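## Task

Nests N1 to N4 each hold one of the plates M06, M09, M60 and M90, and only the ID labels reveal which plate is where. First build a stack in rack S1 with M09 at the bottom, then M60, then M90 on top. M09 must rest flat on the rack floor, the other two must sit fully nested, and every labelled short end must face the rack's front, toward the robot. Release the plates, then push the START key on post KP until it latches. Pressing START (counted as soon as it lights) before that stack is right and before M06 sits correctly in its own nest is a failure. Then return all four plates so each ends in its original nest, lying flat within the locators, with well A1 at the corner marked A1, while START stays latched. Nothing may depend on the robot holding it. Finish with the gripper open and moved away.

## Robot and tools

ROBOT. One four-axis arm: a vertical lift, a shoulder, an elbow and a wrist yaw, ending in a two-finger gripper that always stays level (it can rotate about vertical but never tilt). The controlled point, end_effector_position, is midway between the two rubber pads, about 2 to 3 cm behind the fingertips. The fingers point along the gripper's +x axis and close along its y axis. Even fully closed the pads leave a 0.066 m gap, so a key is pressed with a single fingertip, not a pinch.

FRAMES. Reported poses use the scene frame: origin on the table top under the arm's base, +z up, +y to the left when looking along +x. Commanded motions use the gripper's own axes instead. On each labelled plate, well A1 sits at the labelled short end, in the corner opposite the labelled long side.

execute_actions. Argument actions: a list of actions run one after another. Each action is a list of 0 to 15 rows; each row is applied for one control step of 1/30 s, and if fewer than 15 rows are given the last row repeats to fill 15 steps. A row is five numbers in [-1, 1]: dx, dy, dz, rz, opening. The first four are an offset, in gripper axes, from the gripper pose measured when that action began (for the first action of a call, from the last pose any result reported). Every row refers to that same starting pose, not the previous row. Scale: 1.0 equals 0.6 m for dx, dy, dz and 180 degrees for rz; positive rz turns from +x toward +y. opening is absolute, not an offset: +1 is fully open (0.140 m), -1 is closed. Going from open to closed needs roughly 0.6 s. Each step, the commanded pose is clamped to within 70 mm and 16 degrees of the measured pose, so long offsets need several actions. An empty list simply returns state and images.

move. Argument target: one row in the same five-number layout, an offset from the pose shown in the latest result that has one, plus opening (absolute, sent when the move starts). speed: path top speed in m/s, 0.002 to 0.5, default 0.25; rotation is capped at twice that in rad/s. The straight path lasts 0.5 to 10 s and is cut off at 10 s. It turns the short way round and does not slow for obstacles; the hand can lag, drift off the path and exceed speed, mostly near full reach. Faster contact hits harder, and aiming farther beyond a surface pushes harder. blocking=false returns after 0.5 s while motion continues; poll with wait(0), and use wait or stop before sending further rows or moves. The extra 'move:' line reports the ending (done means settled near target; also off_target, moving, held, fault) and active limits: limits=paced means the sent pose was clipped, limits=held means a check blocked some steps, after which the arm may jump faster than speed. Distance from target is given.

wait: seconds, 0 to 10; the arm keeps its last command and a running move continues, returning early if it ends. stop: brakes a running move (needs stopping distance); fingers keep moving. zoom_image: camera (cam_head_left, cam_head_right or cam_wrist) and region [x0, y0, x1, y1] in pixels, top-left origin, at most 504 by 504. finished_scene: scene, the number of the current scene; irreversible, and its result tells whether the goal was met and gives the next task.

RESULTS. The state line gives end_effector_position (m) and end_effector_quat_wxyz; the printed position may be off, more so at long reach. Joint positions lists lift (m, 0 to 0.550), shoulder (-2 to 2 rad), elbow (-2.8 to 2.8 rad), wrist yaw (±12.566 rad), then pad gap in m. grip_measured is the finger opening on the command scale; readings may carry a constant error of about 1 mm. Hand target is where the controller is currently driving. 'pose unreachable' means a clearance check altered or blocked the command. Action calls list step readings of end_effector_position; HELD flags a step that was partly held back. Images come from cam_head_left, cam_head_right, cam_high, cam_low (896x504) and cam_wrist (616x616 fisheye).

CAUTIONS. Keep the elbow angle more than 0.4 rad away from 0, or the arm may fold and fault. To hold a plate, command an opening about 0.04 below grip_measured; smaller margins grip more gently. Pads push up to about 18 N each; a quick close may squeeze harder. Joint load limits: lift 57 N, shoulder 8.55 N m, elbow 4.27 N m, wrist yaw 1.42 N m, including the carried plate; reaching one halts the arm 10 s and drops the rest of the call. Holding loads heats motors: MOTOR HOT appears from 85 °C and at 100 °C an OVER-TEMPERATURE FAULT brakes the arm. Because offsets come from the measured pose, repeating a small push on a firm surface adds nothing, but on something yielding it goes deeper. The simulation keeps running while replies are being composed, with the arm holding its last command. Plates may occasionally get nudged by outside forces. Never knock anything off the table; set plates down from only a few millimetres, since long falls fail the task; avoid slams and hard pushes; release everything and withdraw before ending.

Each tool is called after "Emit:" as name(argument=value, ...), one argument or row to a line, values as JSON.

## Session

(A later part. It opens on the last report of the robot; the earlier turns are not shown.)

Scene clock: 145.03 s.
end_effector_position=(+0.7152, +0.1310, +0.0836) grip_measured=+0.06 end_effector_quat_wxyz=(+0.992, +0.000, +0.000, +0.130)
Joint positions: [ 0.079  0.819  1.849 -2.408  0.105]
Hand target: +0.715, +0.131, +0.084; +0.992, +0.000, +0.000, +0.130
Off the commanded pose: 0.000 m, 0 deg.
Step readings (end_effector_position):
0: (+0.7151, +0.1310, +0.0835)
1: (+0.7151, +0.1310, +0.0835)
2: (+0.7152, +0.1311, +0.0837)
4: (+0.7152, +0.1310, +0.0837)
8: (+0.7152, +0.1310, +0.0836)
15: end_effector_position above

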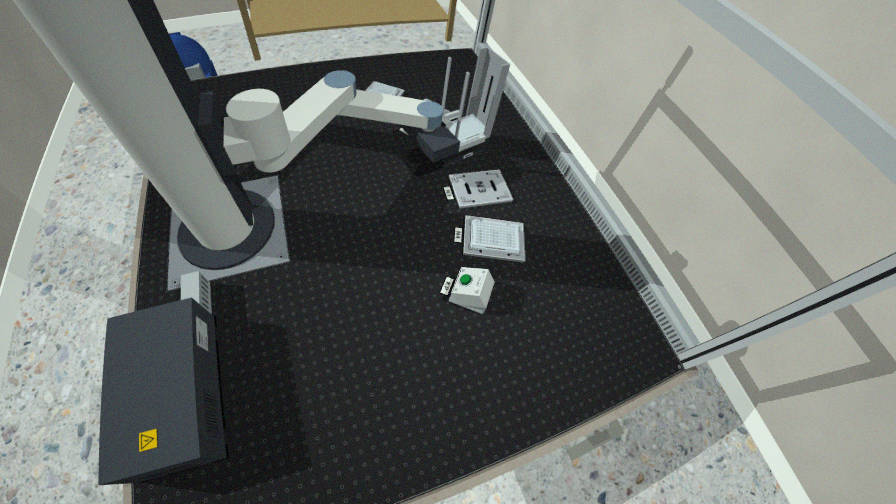

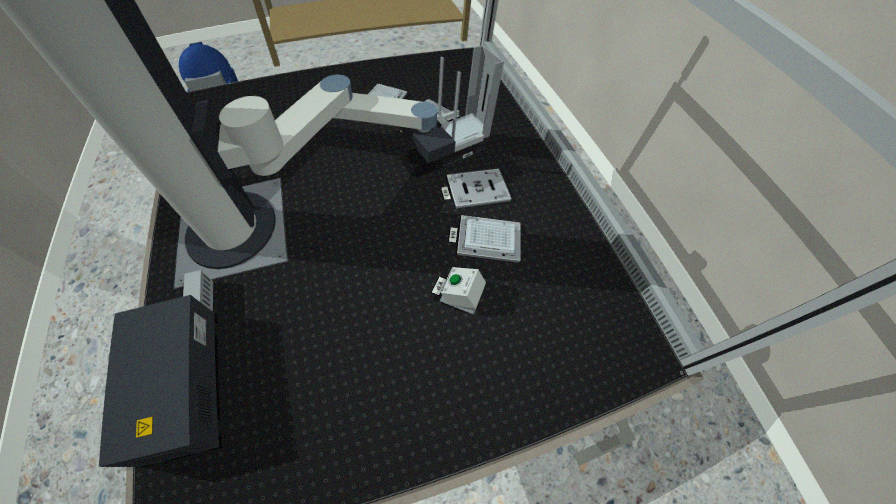

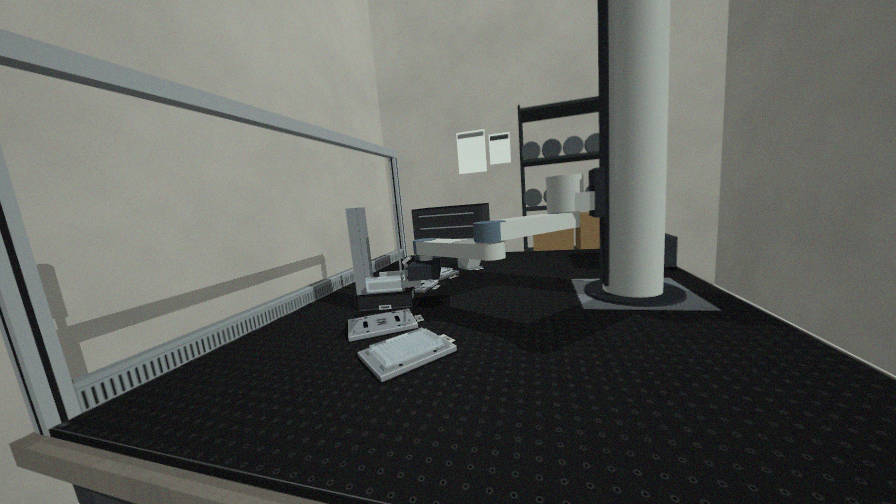

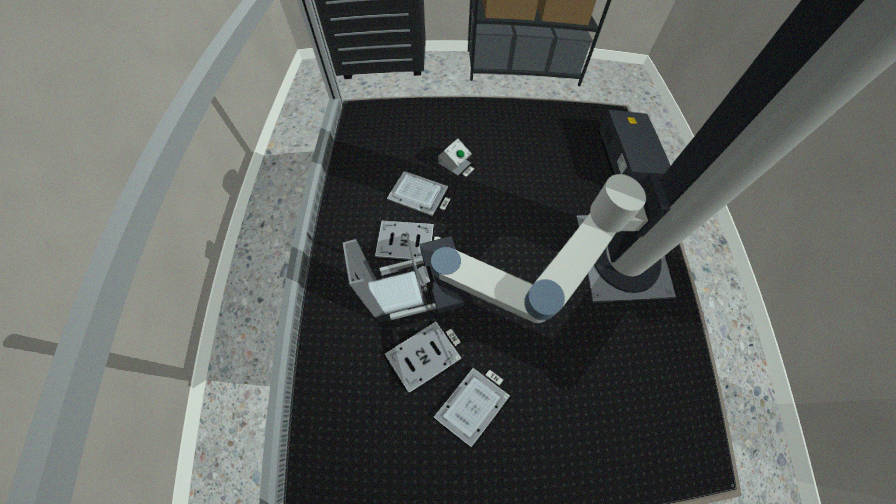

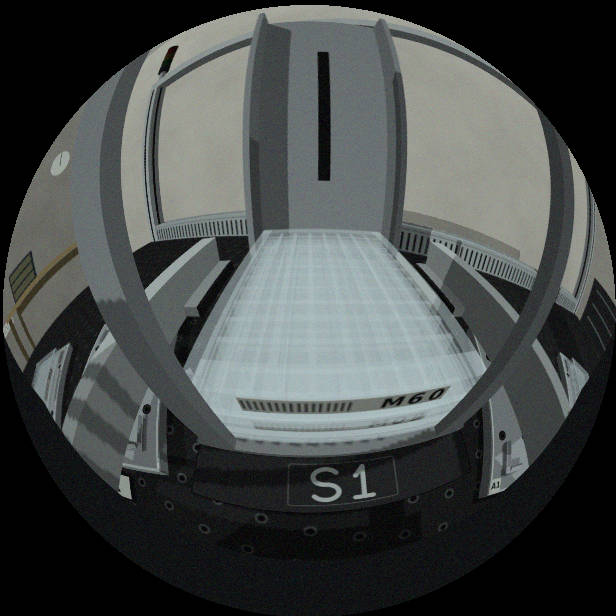

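Emit:
move(
  target=[0.0672,0.5456,-0.044,0.1878,0.1],
  speed=0.3,
)

Scene clock: 149.70 s.
end_effector_position=(+0.5249, +0.4191, +0.0601) grip_measured=+0.10 end_effector_quat_wxyz=(+0.911, +0.000, +0.000, +0.412)
Joint positions: [ 0.055  1.499  1.787 -2.436  0.107]
Hand target: +0.525, +0.419, +0.060; +0.911, +0.000, +0.000, +0.412
Off the commanded pose: 0.000 m, 0 deg.
move: done

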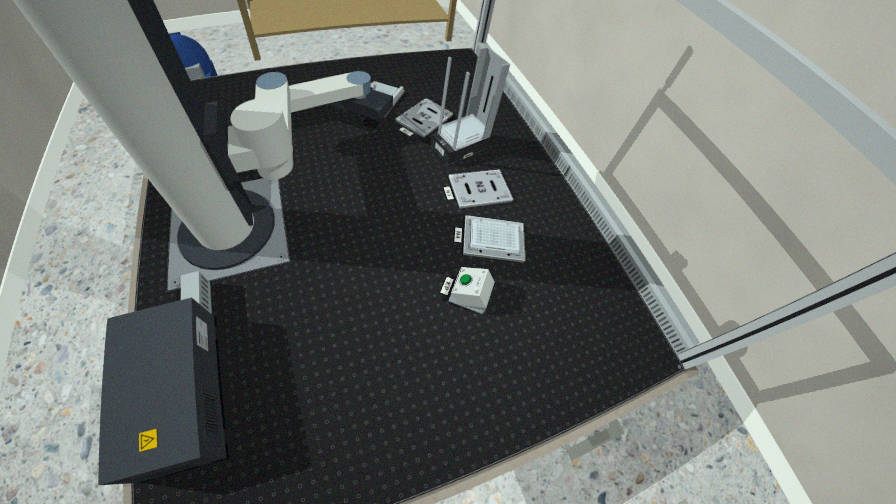

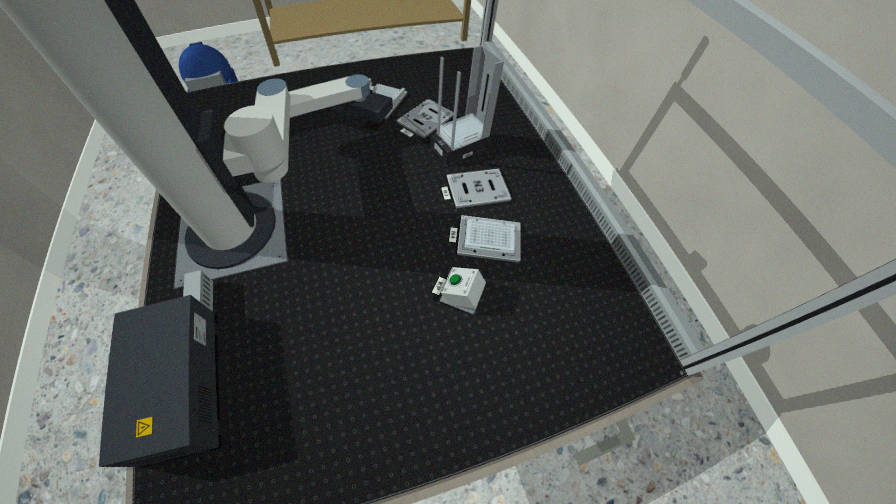

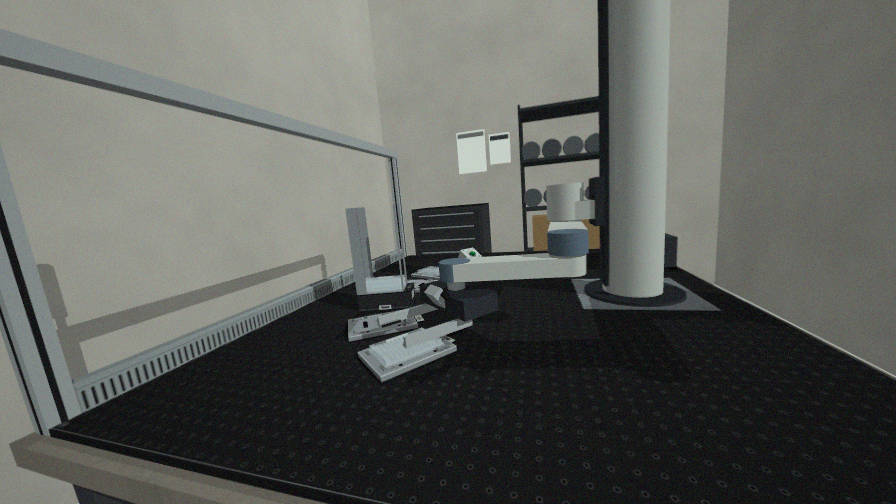

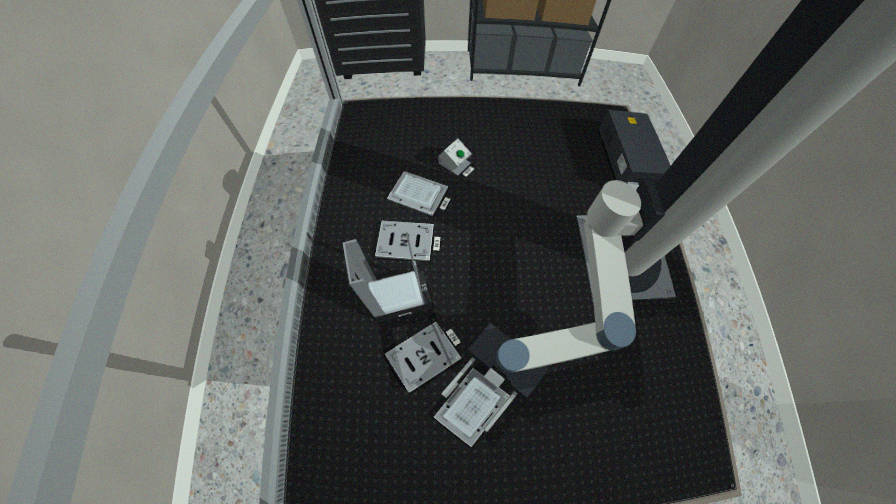

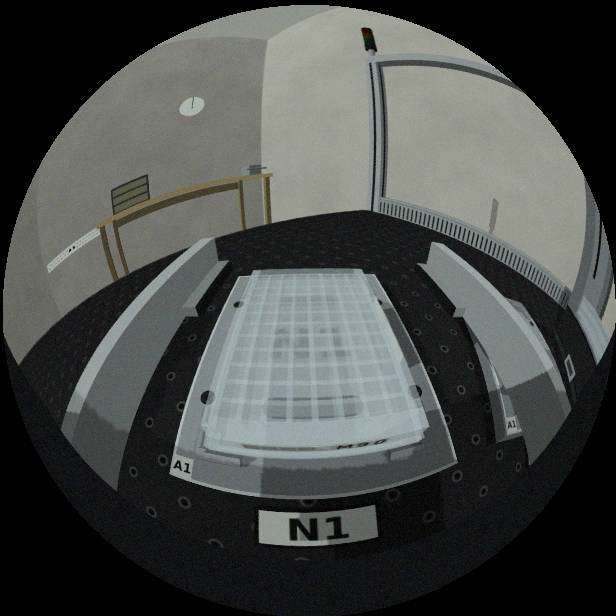

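Emit:
zoom_image(
  camera="cam_wrist",
  region=[150,250,490,510],
)

Region (150, 250, 490, 510) of cam_wrist's 616x616 image, scaled by 1.482, with more detail than that image has; it fills the top 385 rows of this view, and the rest is white.

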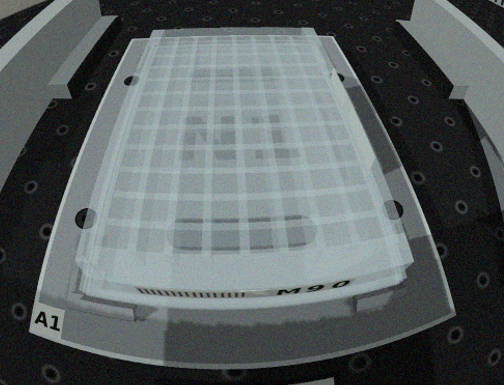

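Emit:
move(
  target=[0,0.015,-0.0282,0.0072,0.1],
  speed=0.08,
)

Emit:
zoom_image(
  camera="cam_wrist",
  region=[150,230,510,510],
)

Scene clock: 152.60 s.
end_effector_position=(+0.5182, +0.4250, +0.0432) grip_measured=+0.10 end_effector_quat_wxyz=(+0.906, +0.000, +0.000, +0.422)
Joint positions: [ 0.038  1.513  1.789 -2.429  0.107]
Hand target: +0.518, +0.425, +0.043; +0.906, +0.000, +0.000, +0.423
Off the commanded pose: 0.000 m, 0 deg.
move: done

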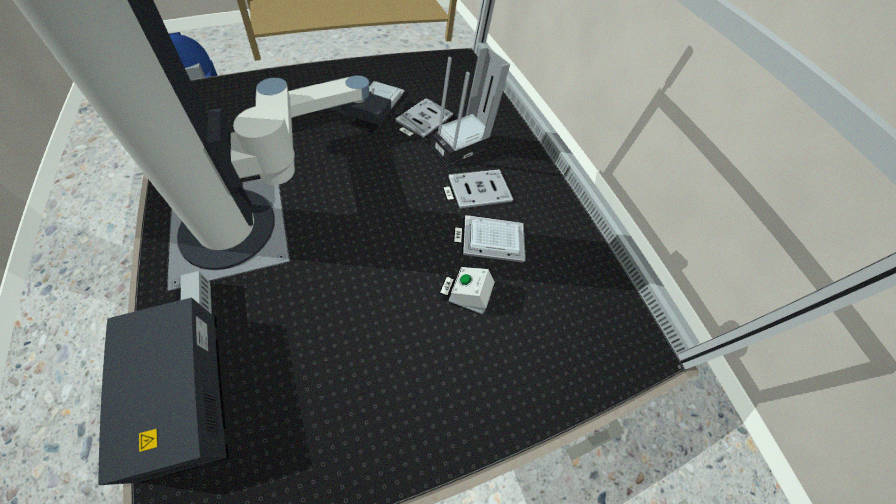

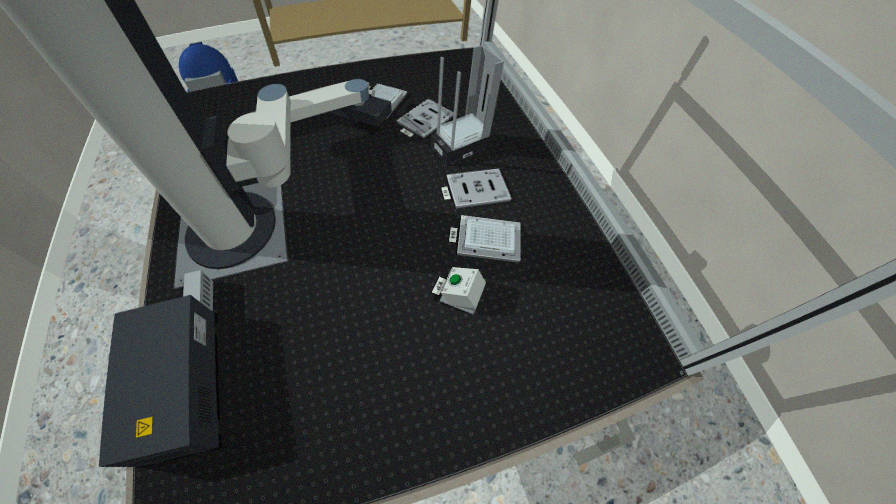

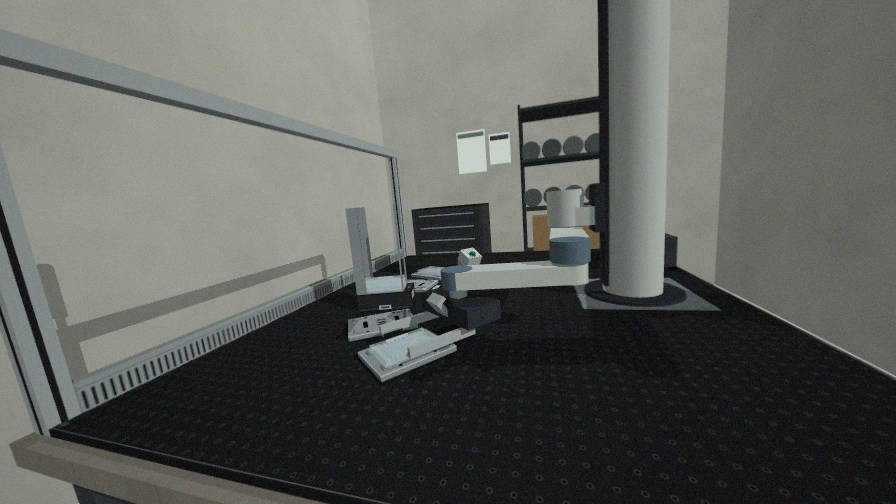

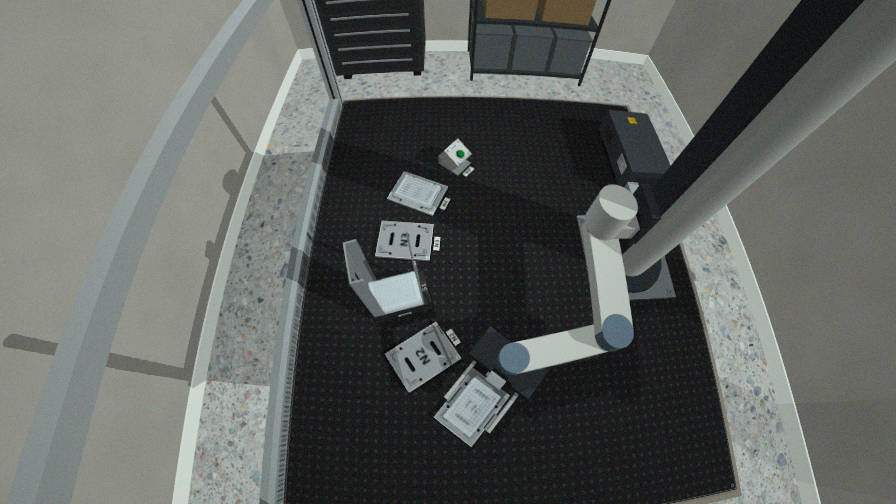

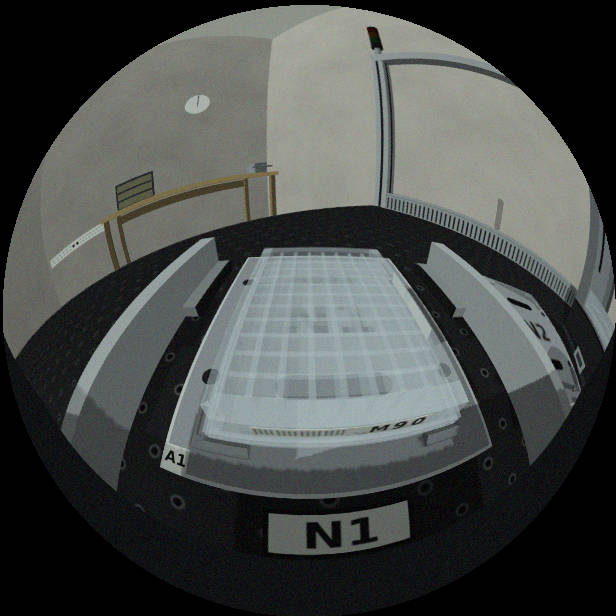

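Region (150, 230, 510, 510) of cam_wrist's 616x616 image, scaled by 1.400, with more detail than that image has.

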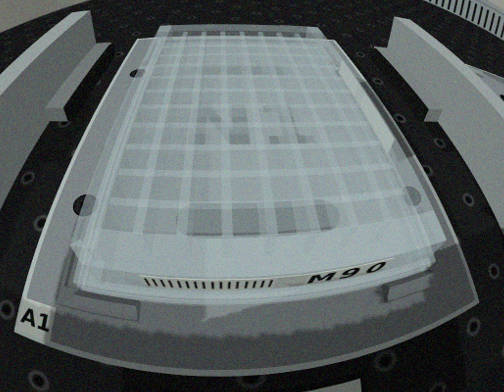

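Emit:
move(
  target=[-0.0017,0,-0.022,0,0.1],
  speed=0.04,
)

Emit:
zoom_image(
  camera="cam_wrist",
  region=[150,180,530,520],
)

Scene clock: 154.07 s.
end_effector_position=(+0.5177, +0.4242, +0.0299) grip_measured=+0.10 end_effector_quat_wxyz=(+0.906, +0.000, +0.000, +0.422)
Joint positions: [ 0.025  1.515  1.783 -2.426  0.107]
Hand target: +0.518, +0.424, +0.030; +0.906, +0.000, +0.000, +0.422
Off the commanded pose: 0.000 m, 0 deg.
move: done

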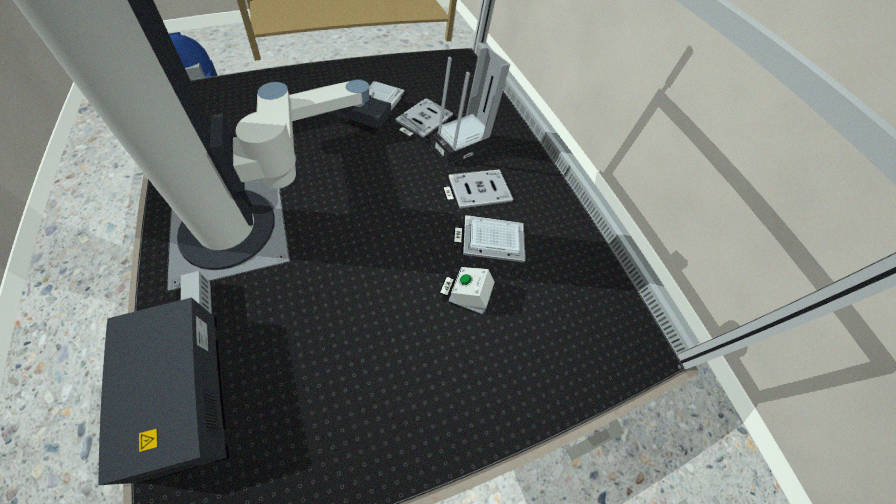

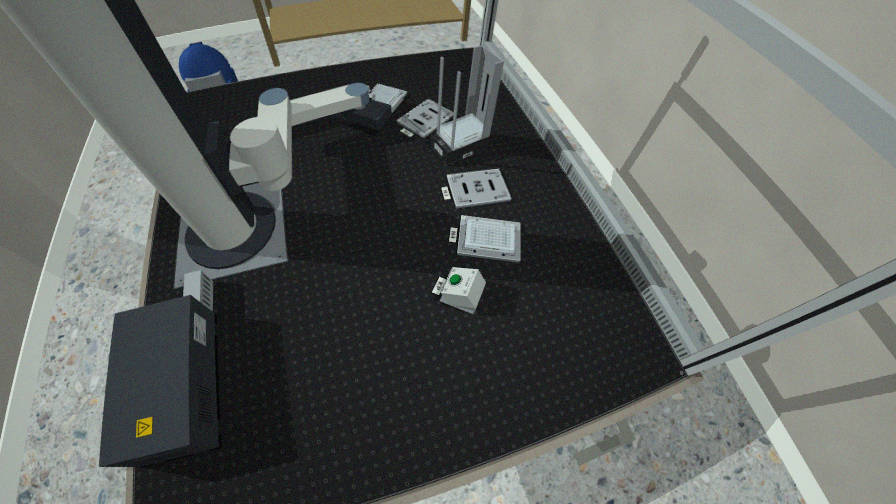

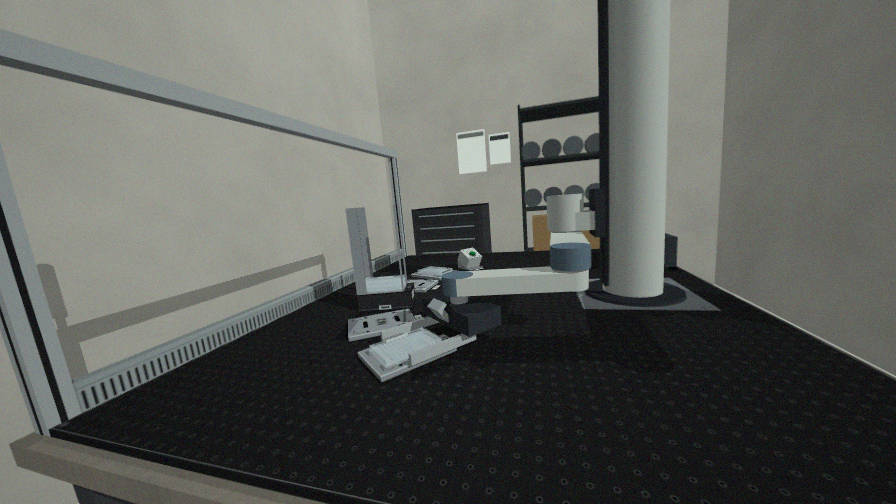

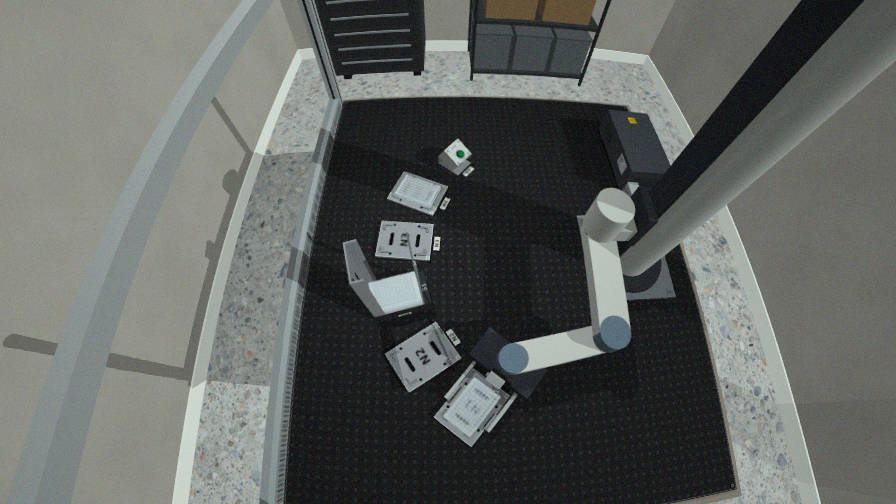

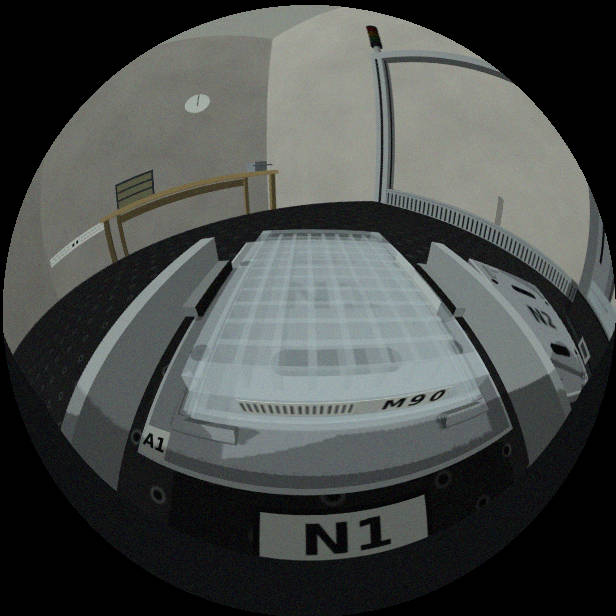

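Region (150, 180, 530, 520) of cam_wrist's 616x616 image, scaled by 1.326, with more detail than that image has; it fills the top 451 rows of this view, and the rest is white.

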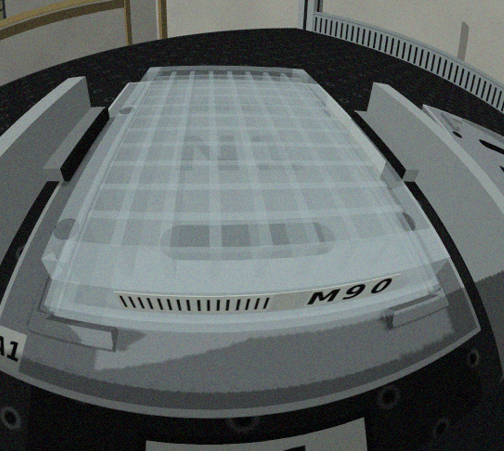

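Emit:
execute_actions(
  actions=[
    [[-0.0007,0,0,0,0.05],[-0.0007,0,0,0,0.0],[-0.0007,0,0,0,-0.05],[-0.0007,0,0,0,-0.1],[-0.0007,0,0,0,-0.15],[-0.0007,0,0,0,-0.2],[-0.0007,0,0,0,-0.25],[-0.0007,0,0,0,-0.3],[-0.0007,0,0,0,-0.34],[-0.0007,0,0,0,-0.38],[-0.0007,0,0,0,-0.41],[-0.0007,0,0,0,-0.43],[-0.0007,0,0,0,-0.44],[-0.0007,0,0,0,-0.45],[-0.0007,0,0,0,-0.46]],
    [[0,0,0,0,-0.47],[0,0,0,0,-0.475],[0,0,0,0,-0.48],[0,0,0,0,-0.485],[0,0,0,0,-0.49],[0,0,0,0,-0.495],[0,0,0,0,-0.5],[0,0,0,0,-0.505],[0,0,0,0,-0.51],[0,0,0,0,-0.515],[0,0,0,0,-0.52],[0,0,0,0,-0.525],[0,0,0,0,-0.53],[0,0,0,0,-0.535],[0,0,0,0,-0.54]],
  ],
)

Emit:
zoom_image(
  camera="cam_wrist",
  region=[150,180,530,520],
)

Scene clock: 155.70 s.
end_effector_position=(+0.5175, +0.4238, +0.0299) grip_measured=-0.49 end_effector_quat_wxyz=(+0.906, +0.000, +0.000, +0.422)
Joint positions: [ 0.025  1.516  1.781 -2.425  0.085]
Hand target: +0.518, +0.424, +0.030; +0.906, +0.000, +0.000, +0.422
Off the commanded pose: 0.000 m, 0 deg.
Step readings (end_effector_position; steps 1 to 15: 1st action; 16 to 30: 2nd action):
0: (+0.5177, +0.4242, +0.0299)
1: (+0.5177, +0.4242, +0.0299)
2: (+0.5175, +0.4238, +0.0299)
4: (+0.5175, +0.4238, +0.0299)
8: (+0.5175, +0.4238, +0.0299)
15: (+0.5175, +0.4238, +0.0299)
16: (+0.5175, +0.4238, +0.0299)
17: (+0.5175, +0.4238, +0.0299)
19: (+0.5175, +0.4238, +0.0299)
23: (+0.5175, +0.4238, +0.0299)
30: end_effector_position above

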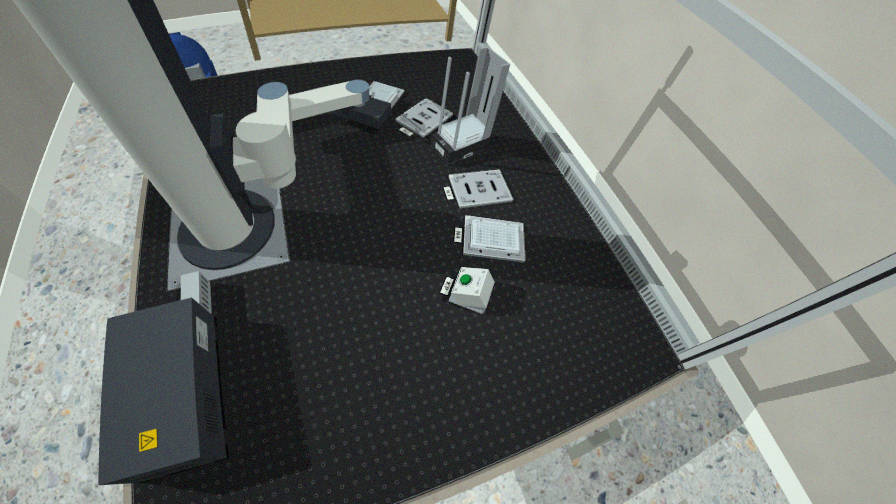

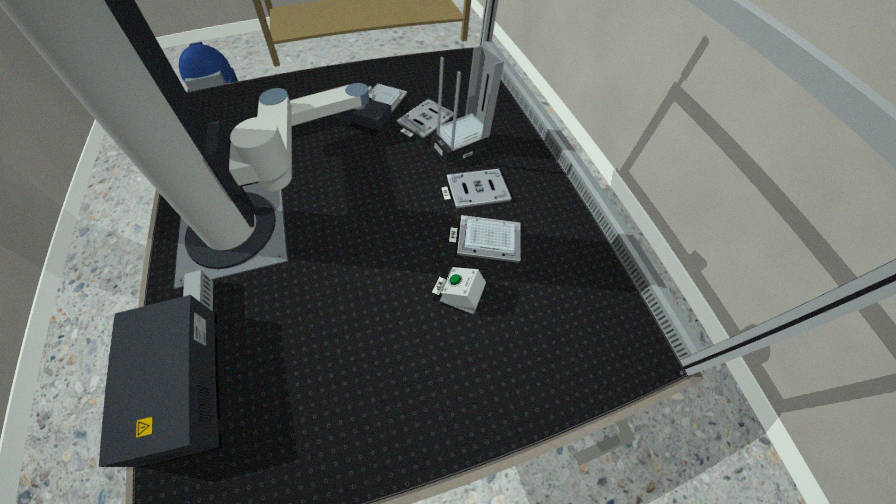

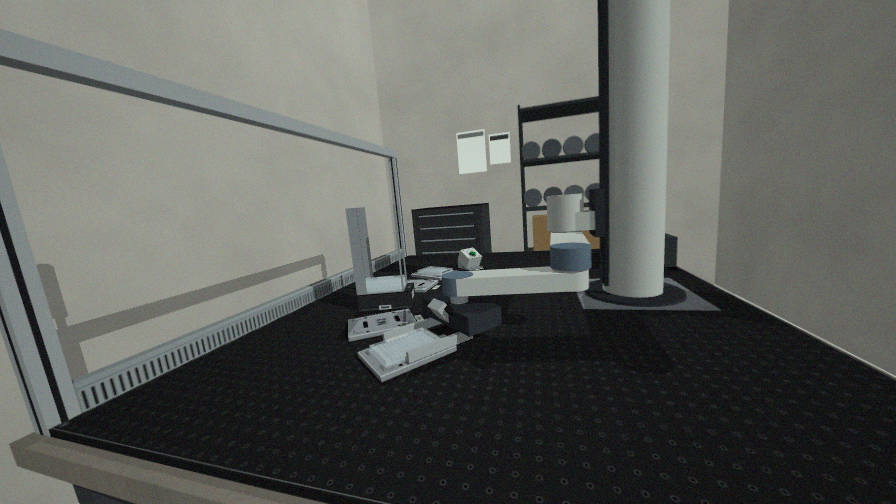

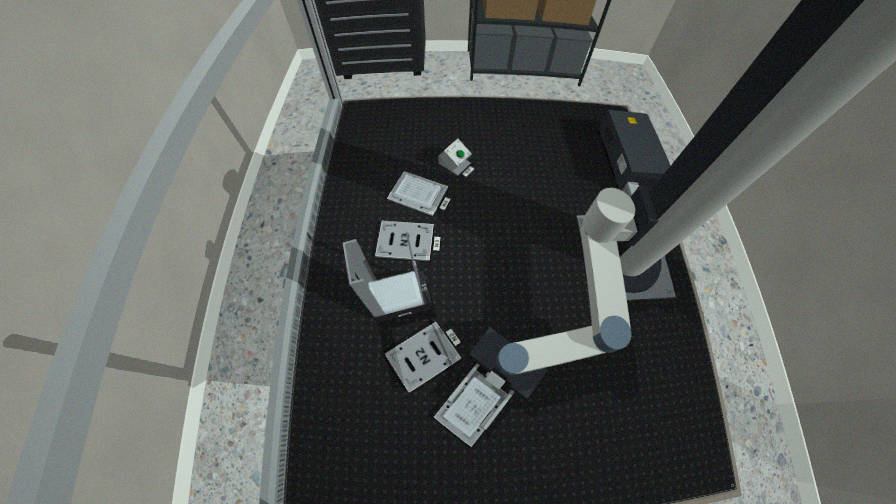

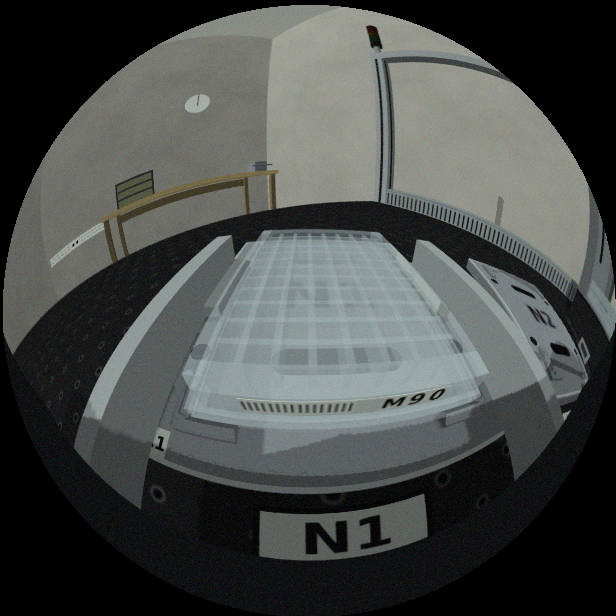

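Region (150, 180, 530, 520) of cam_wrist's 616x616 image, scaled by 1.326, with more detail than that image has; it fills the top 451 rows of this view, and the rest is white.

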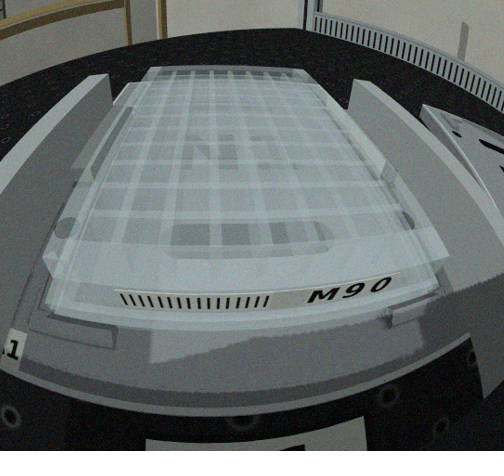

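Emit:
move(
  target=[0,0,0.5335,0,-0.54],
  speed=0.3,
)

Scene clock: 158.13 s.
end_effector_position=(+0.5175, +0.4239, +0.3501) grip_measured=-0.49 end_effector_quat_wxyz=(+0.906, +0.000, +0.000, +0.422)
Joint positions: [ 0.345  1.516  1.781 -2.425  0.085]
Hand target: +0.517, +0.424, +0.350; +0.906, +0.000, +0.000, +0.422
Off the commanded pose: 0.000 m, 0 deg.
move: done

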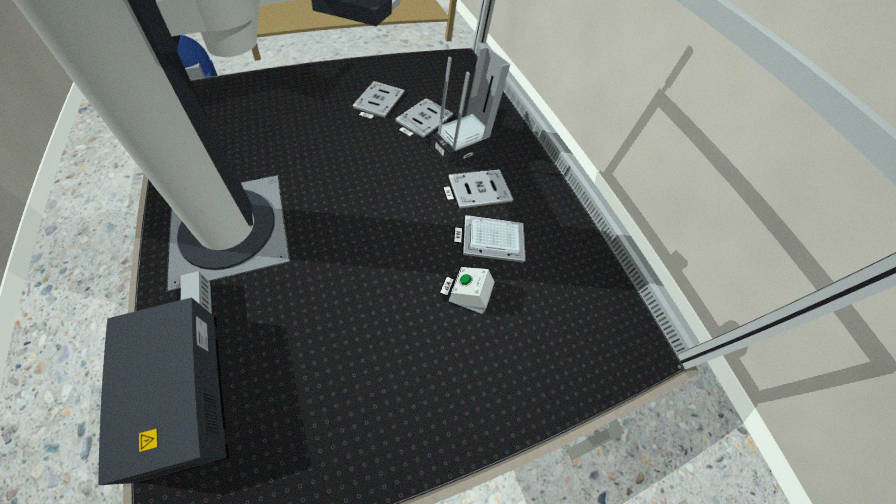

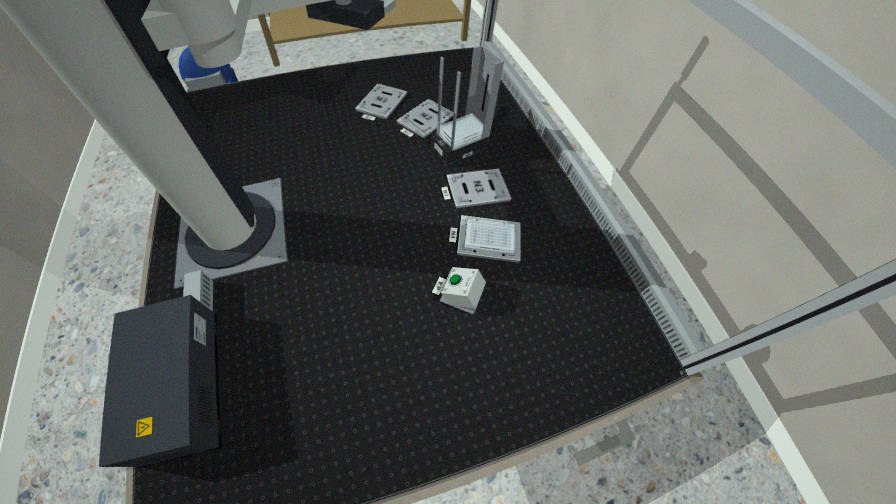

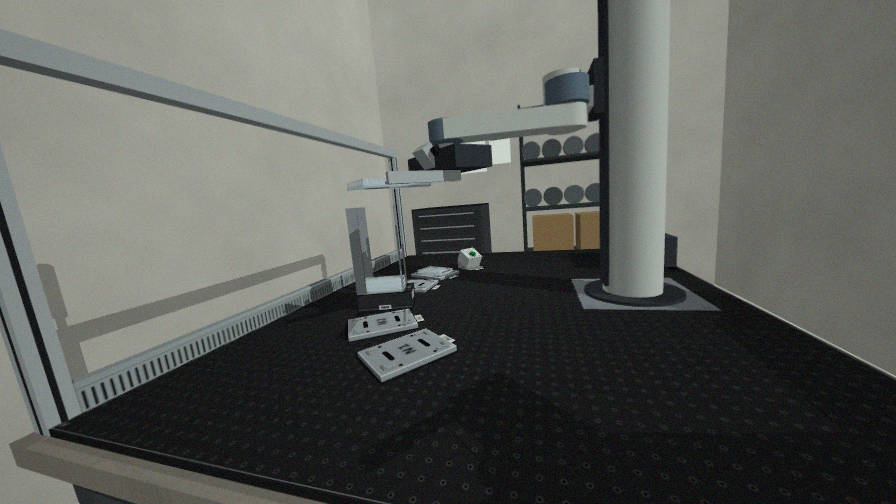

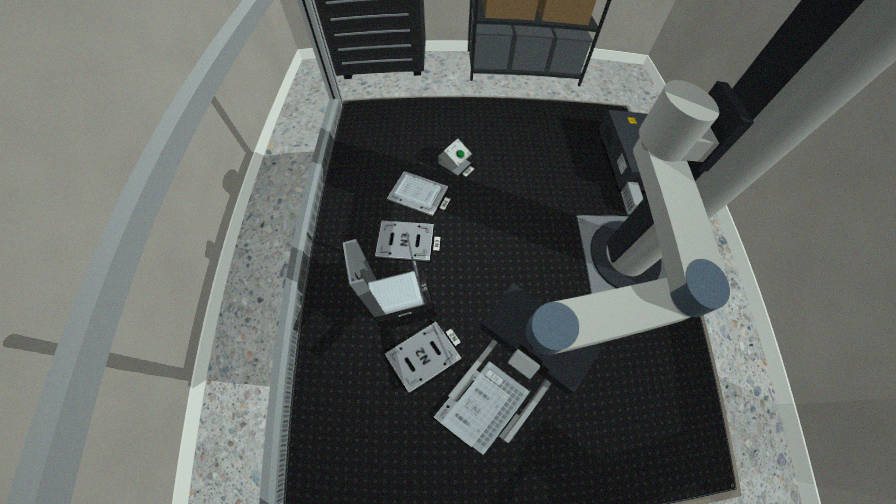

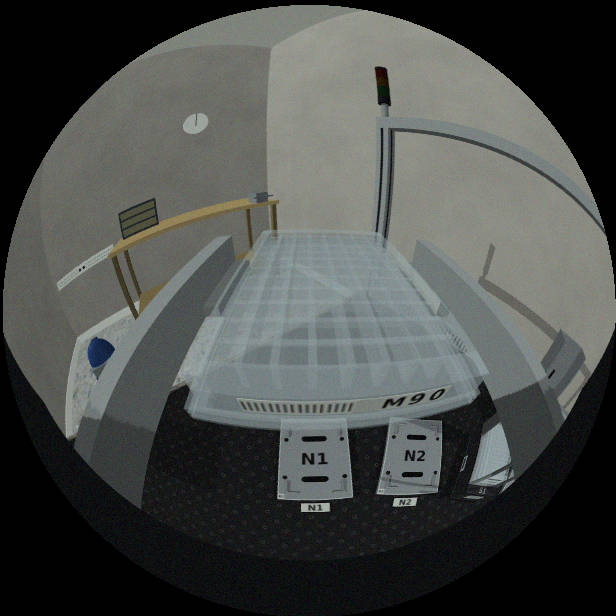

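Emit:
move(
  target=[-0.16205,-0.56607,0,-0.1942,-0.54],
  speed=0.25,
)

Scene clock: 160.63 s.
end_effector_position=(+0.7151, +0.1308, +0.3501) grip_measured=-0.49 end_effector_quat_wxyz=(+0.991, +0.000, +0.000, +0.131)
Joint positions: [ 0.345  0.818  1.849 -2.405  0.085]
Hand target: +0.715, +0.131, +0.350; +0.991, +0.000, +0.000, +0.131
Off the commanded pose: 0.000 m, 0 deg.
move: done

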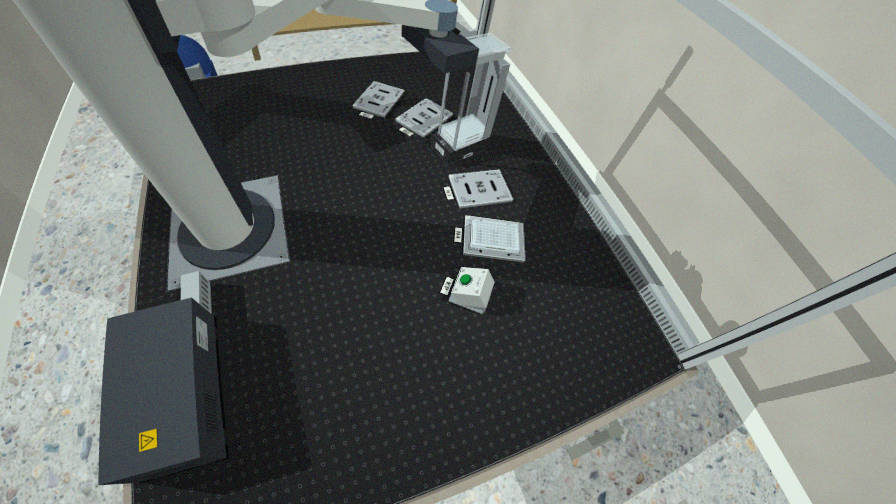

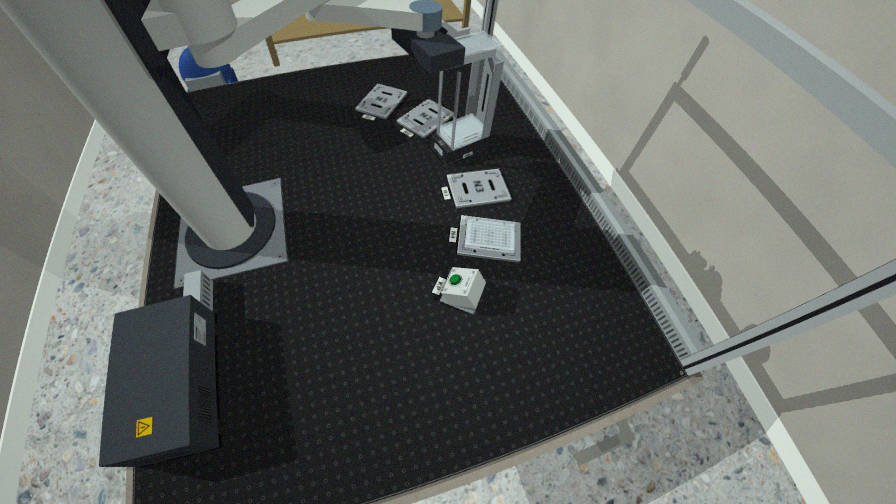

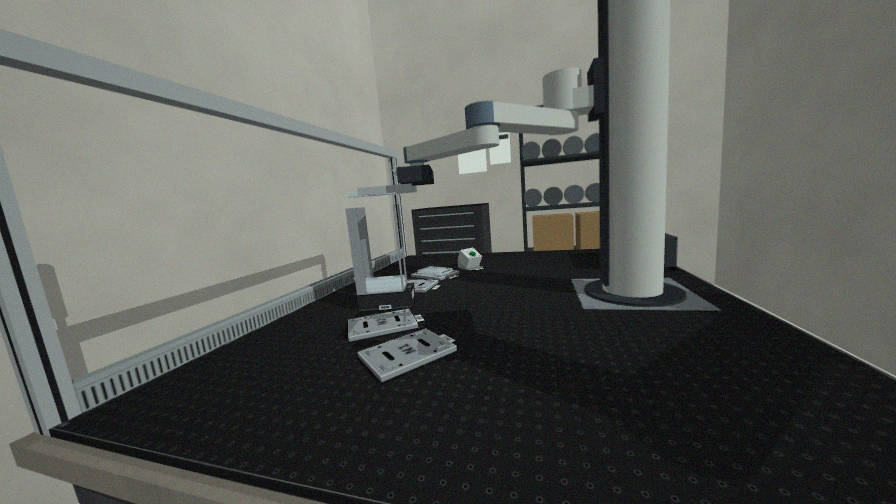

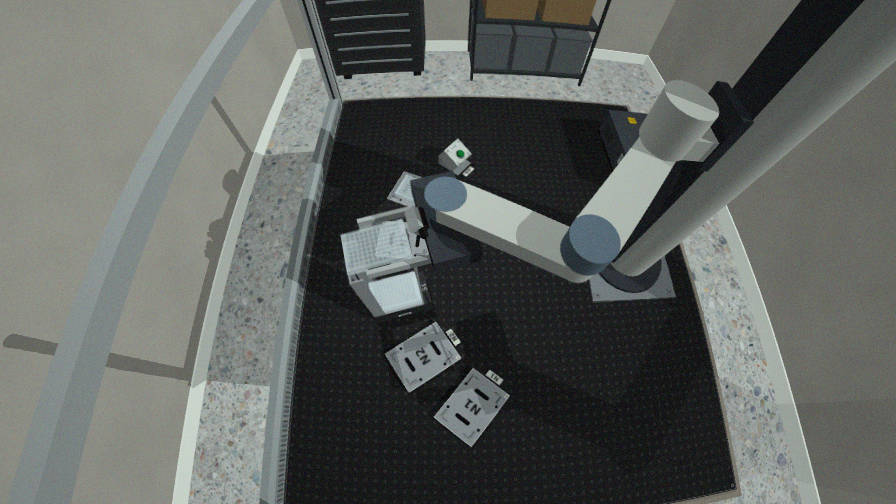

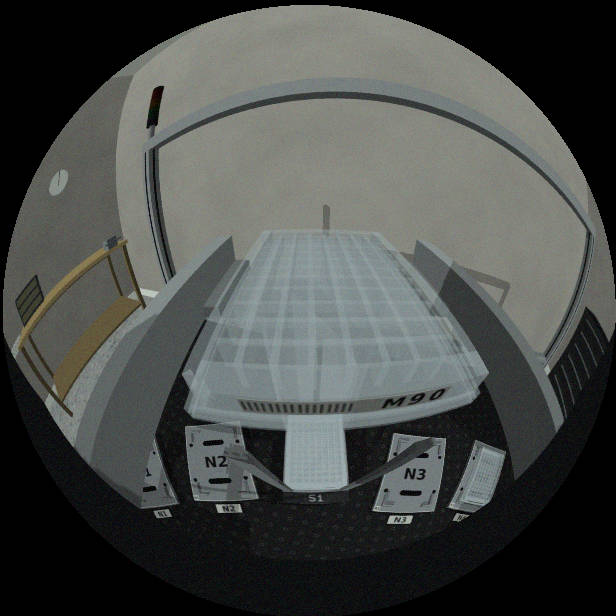

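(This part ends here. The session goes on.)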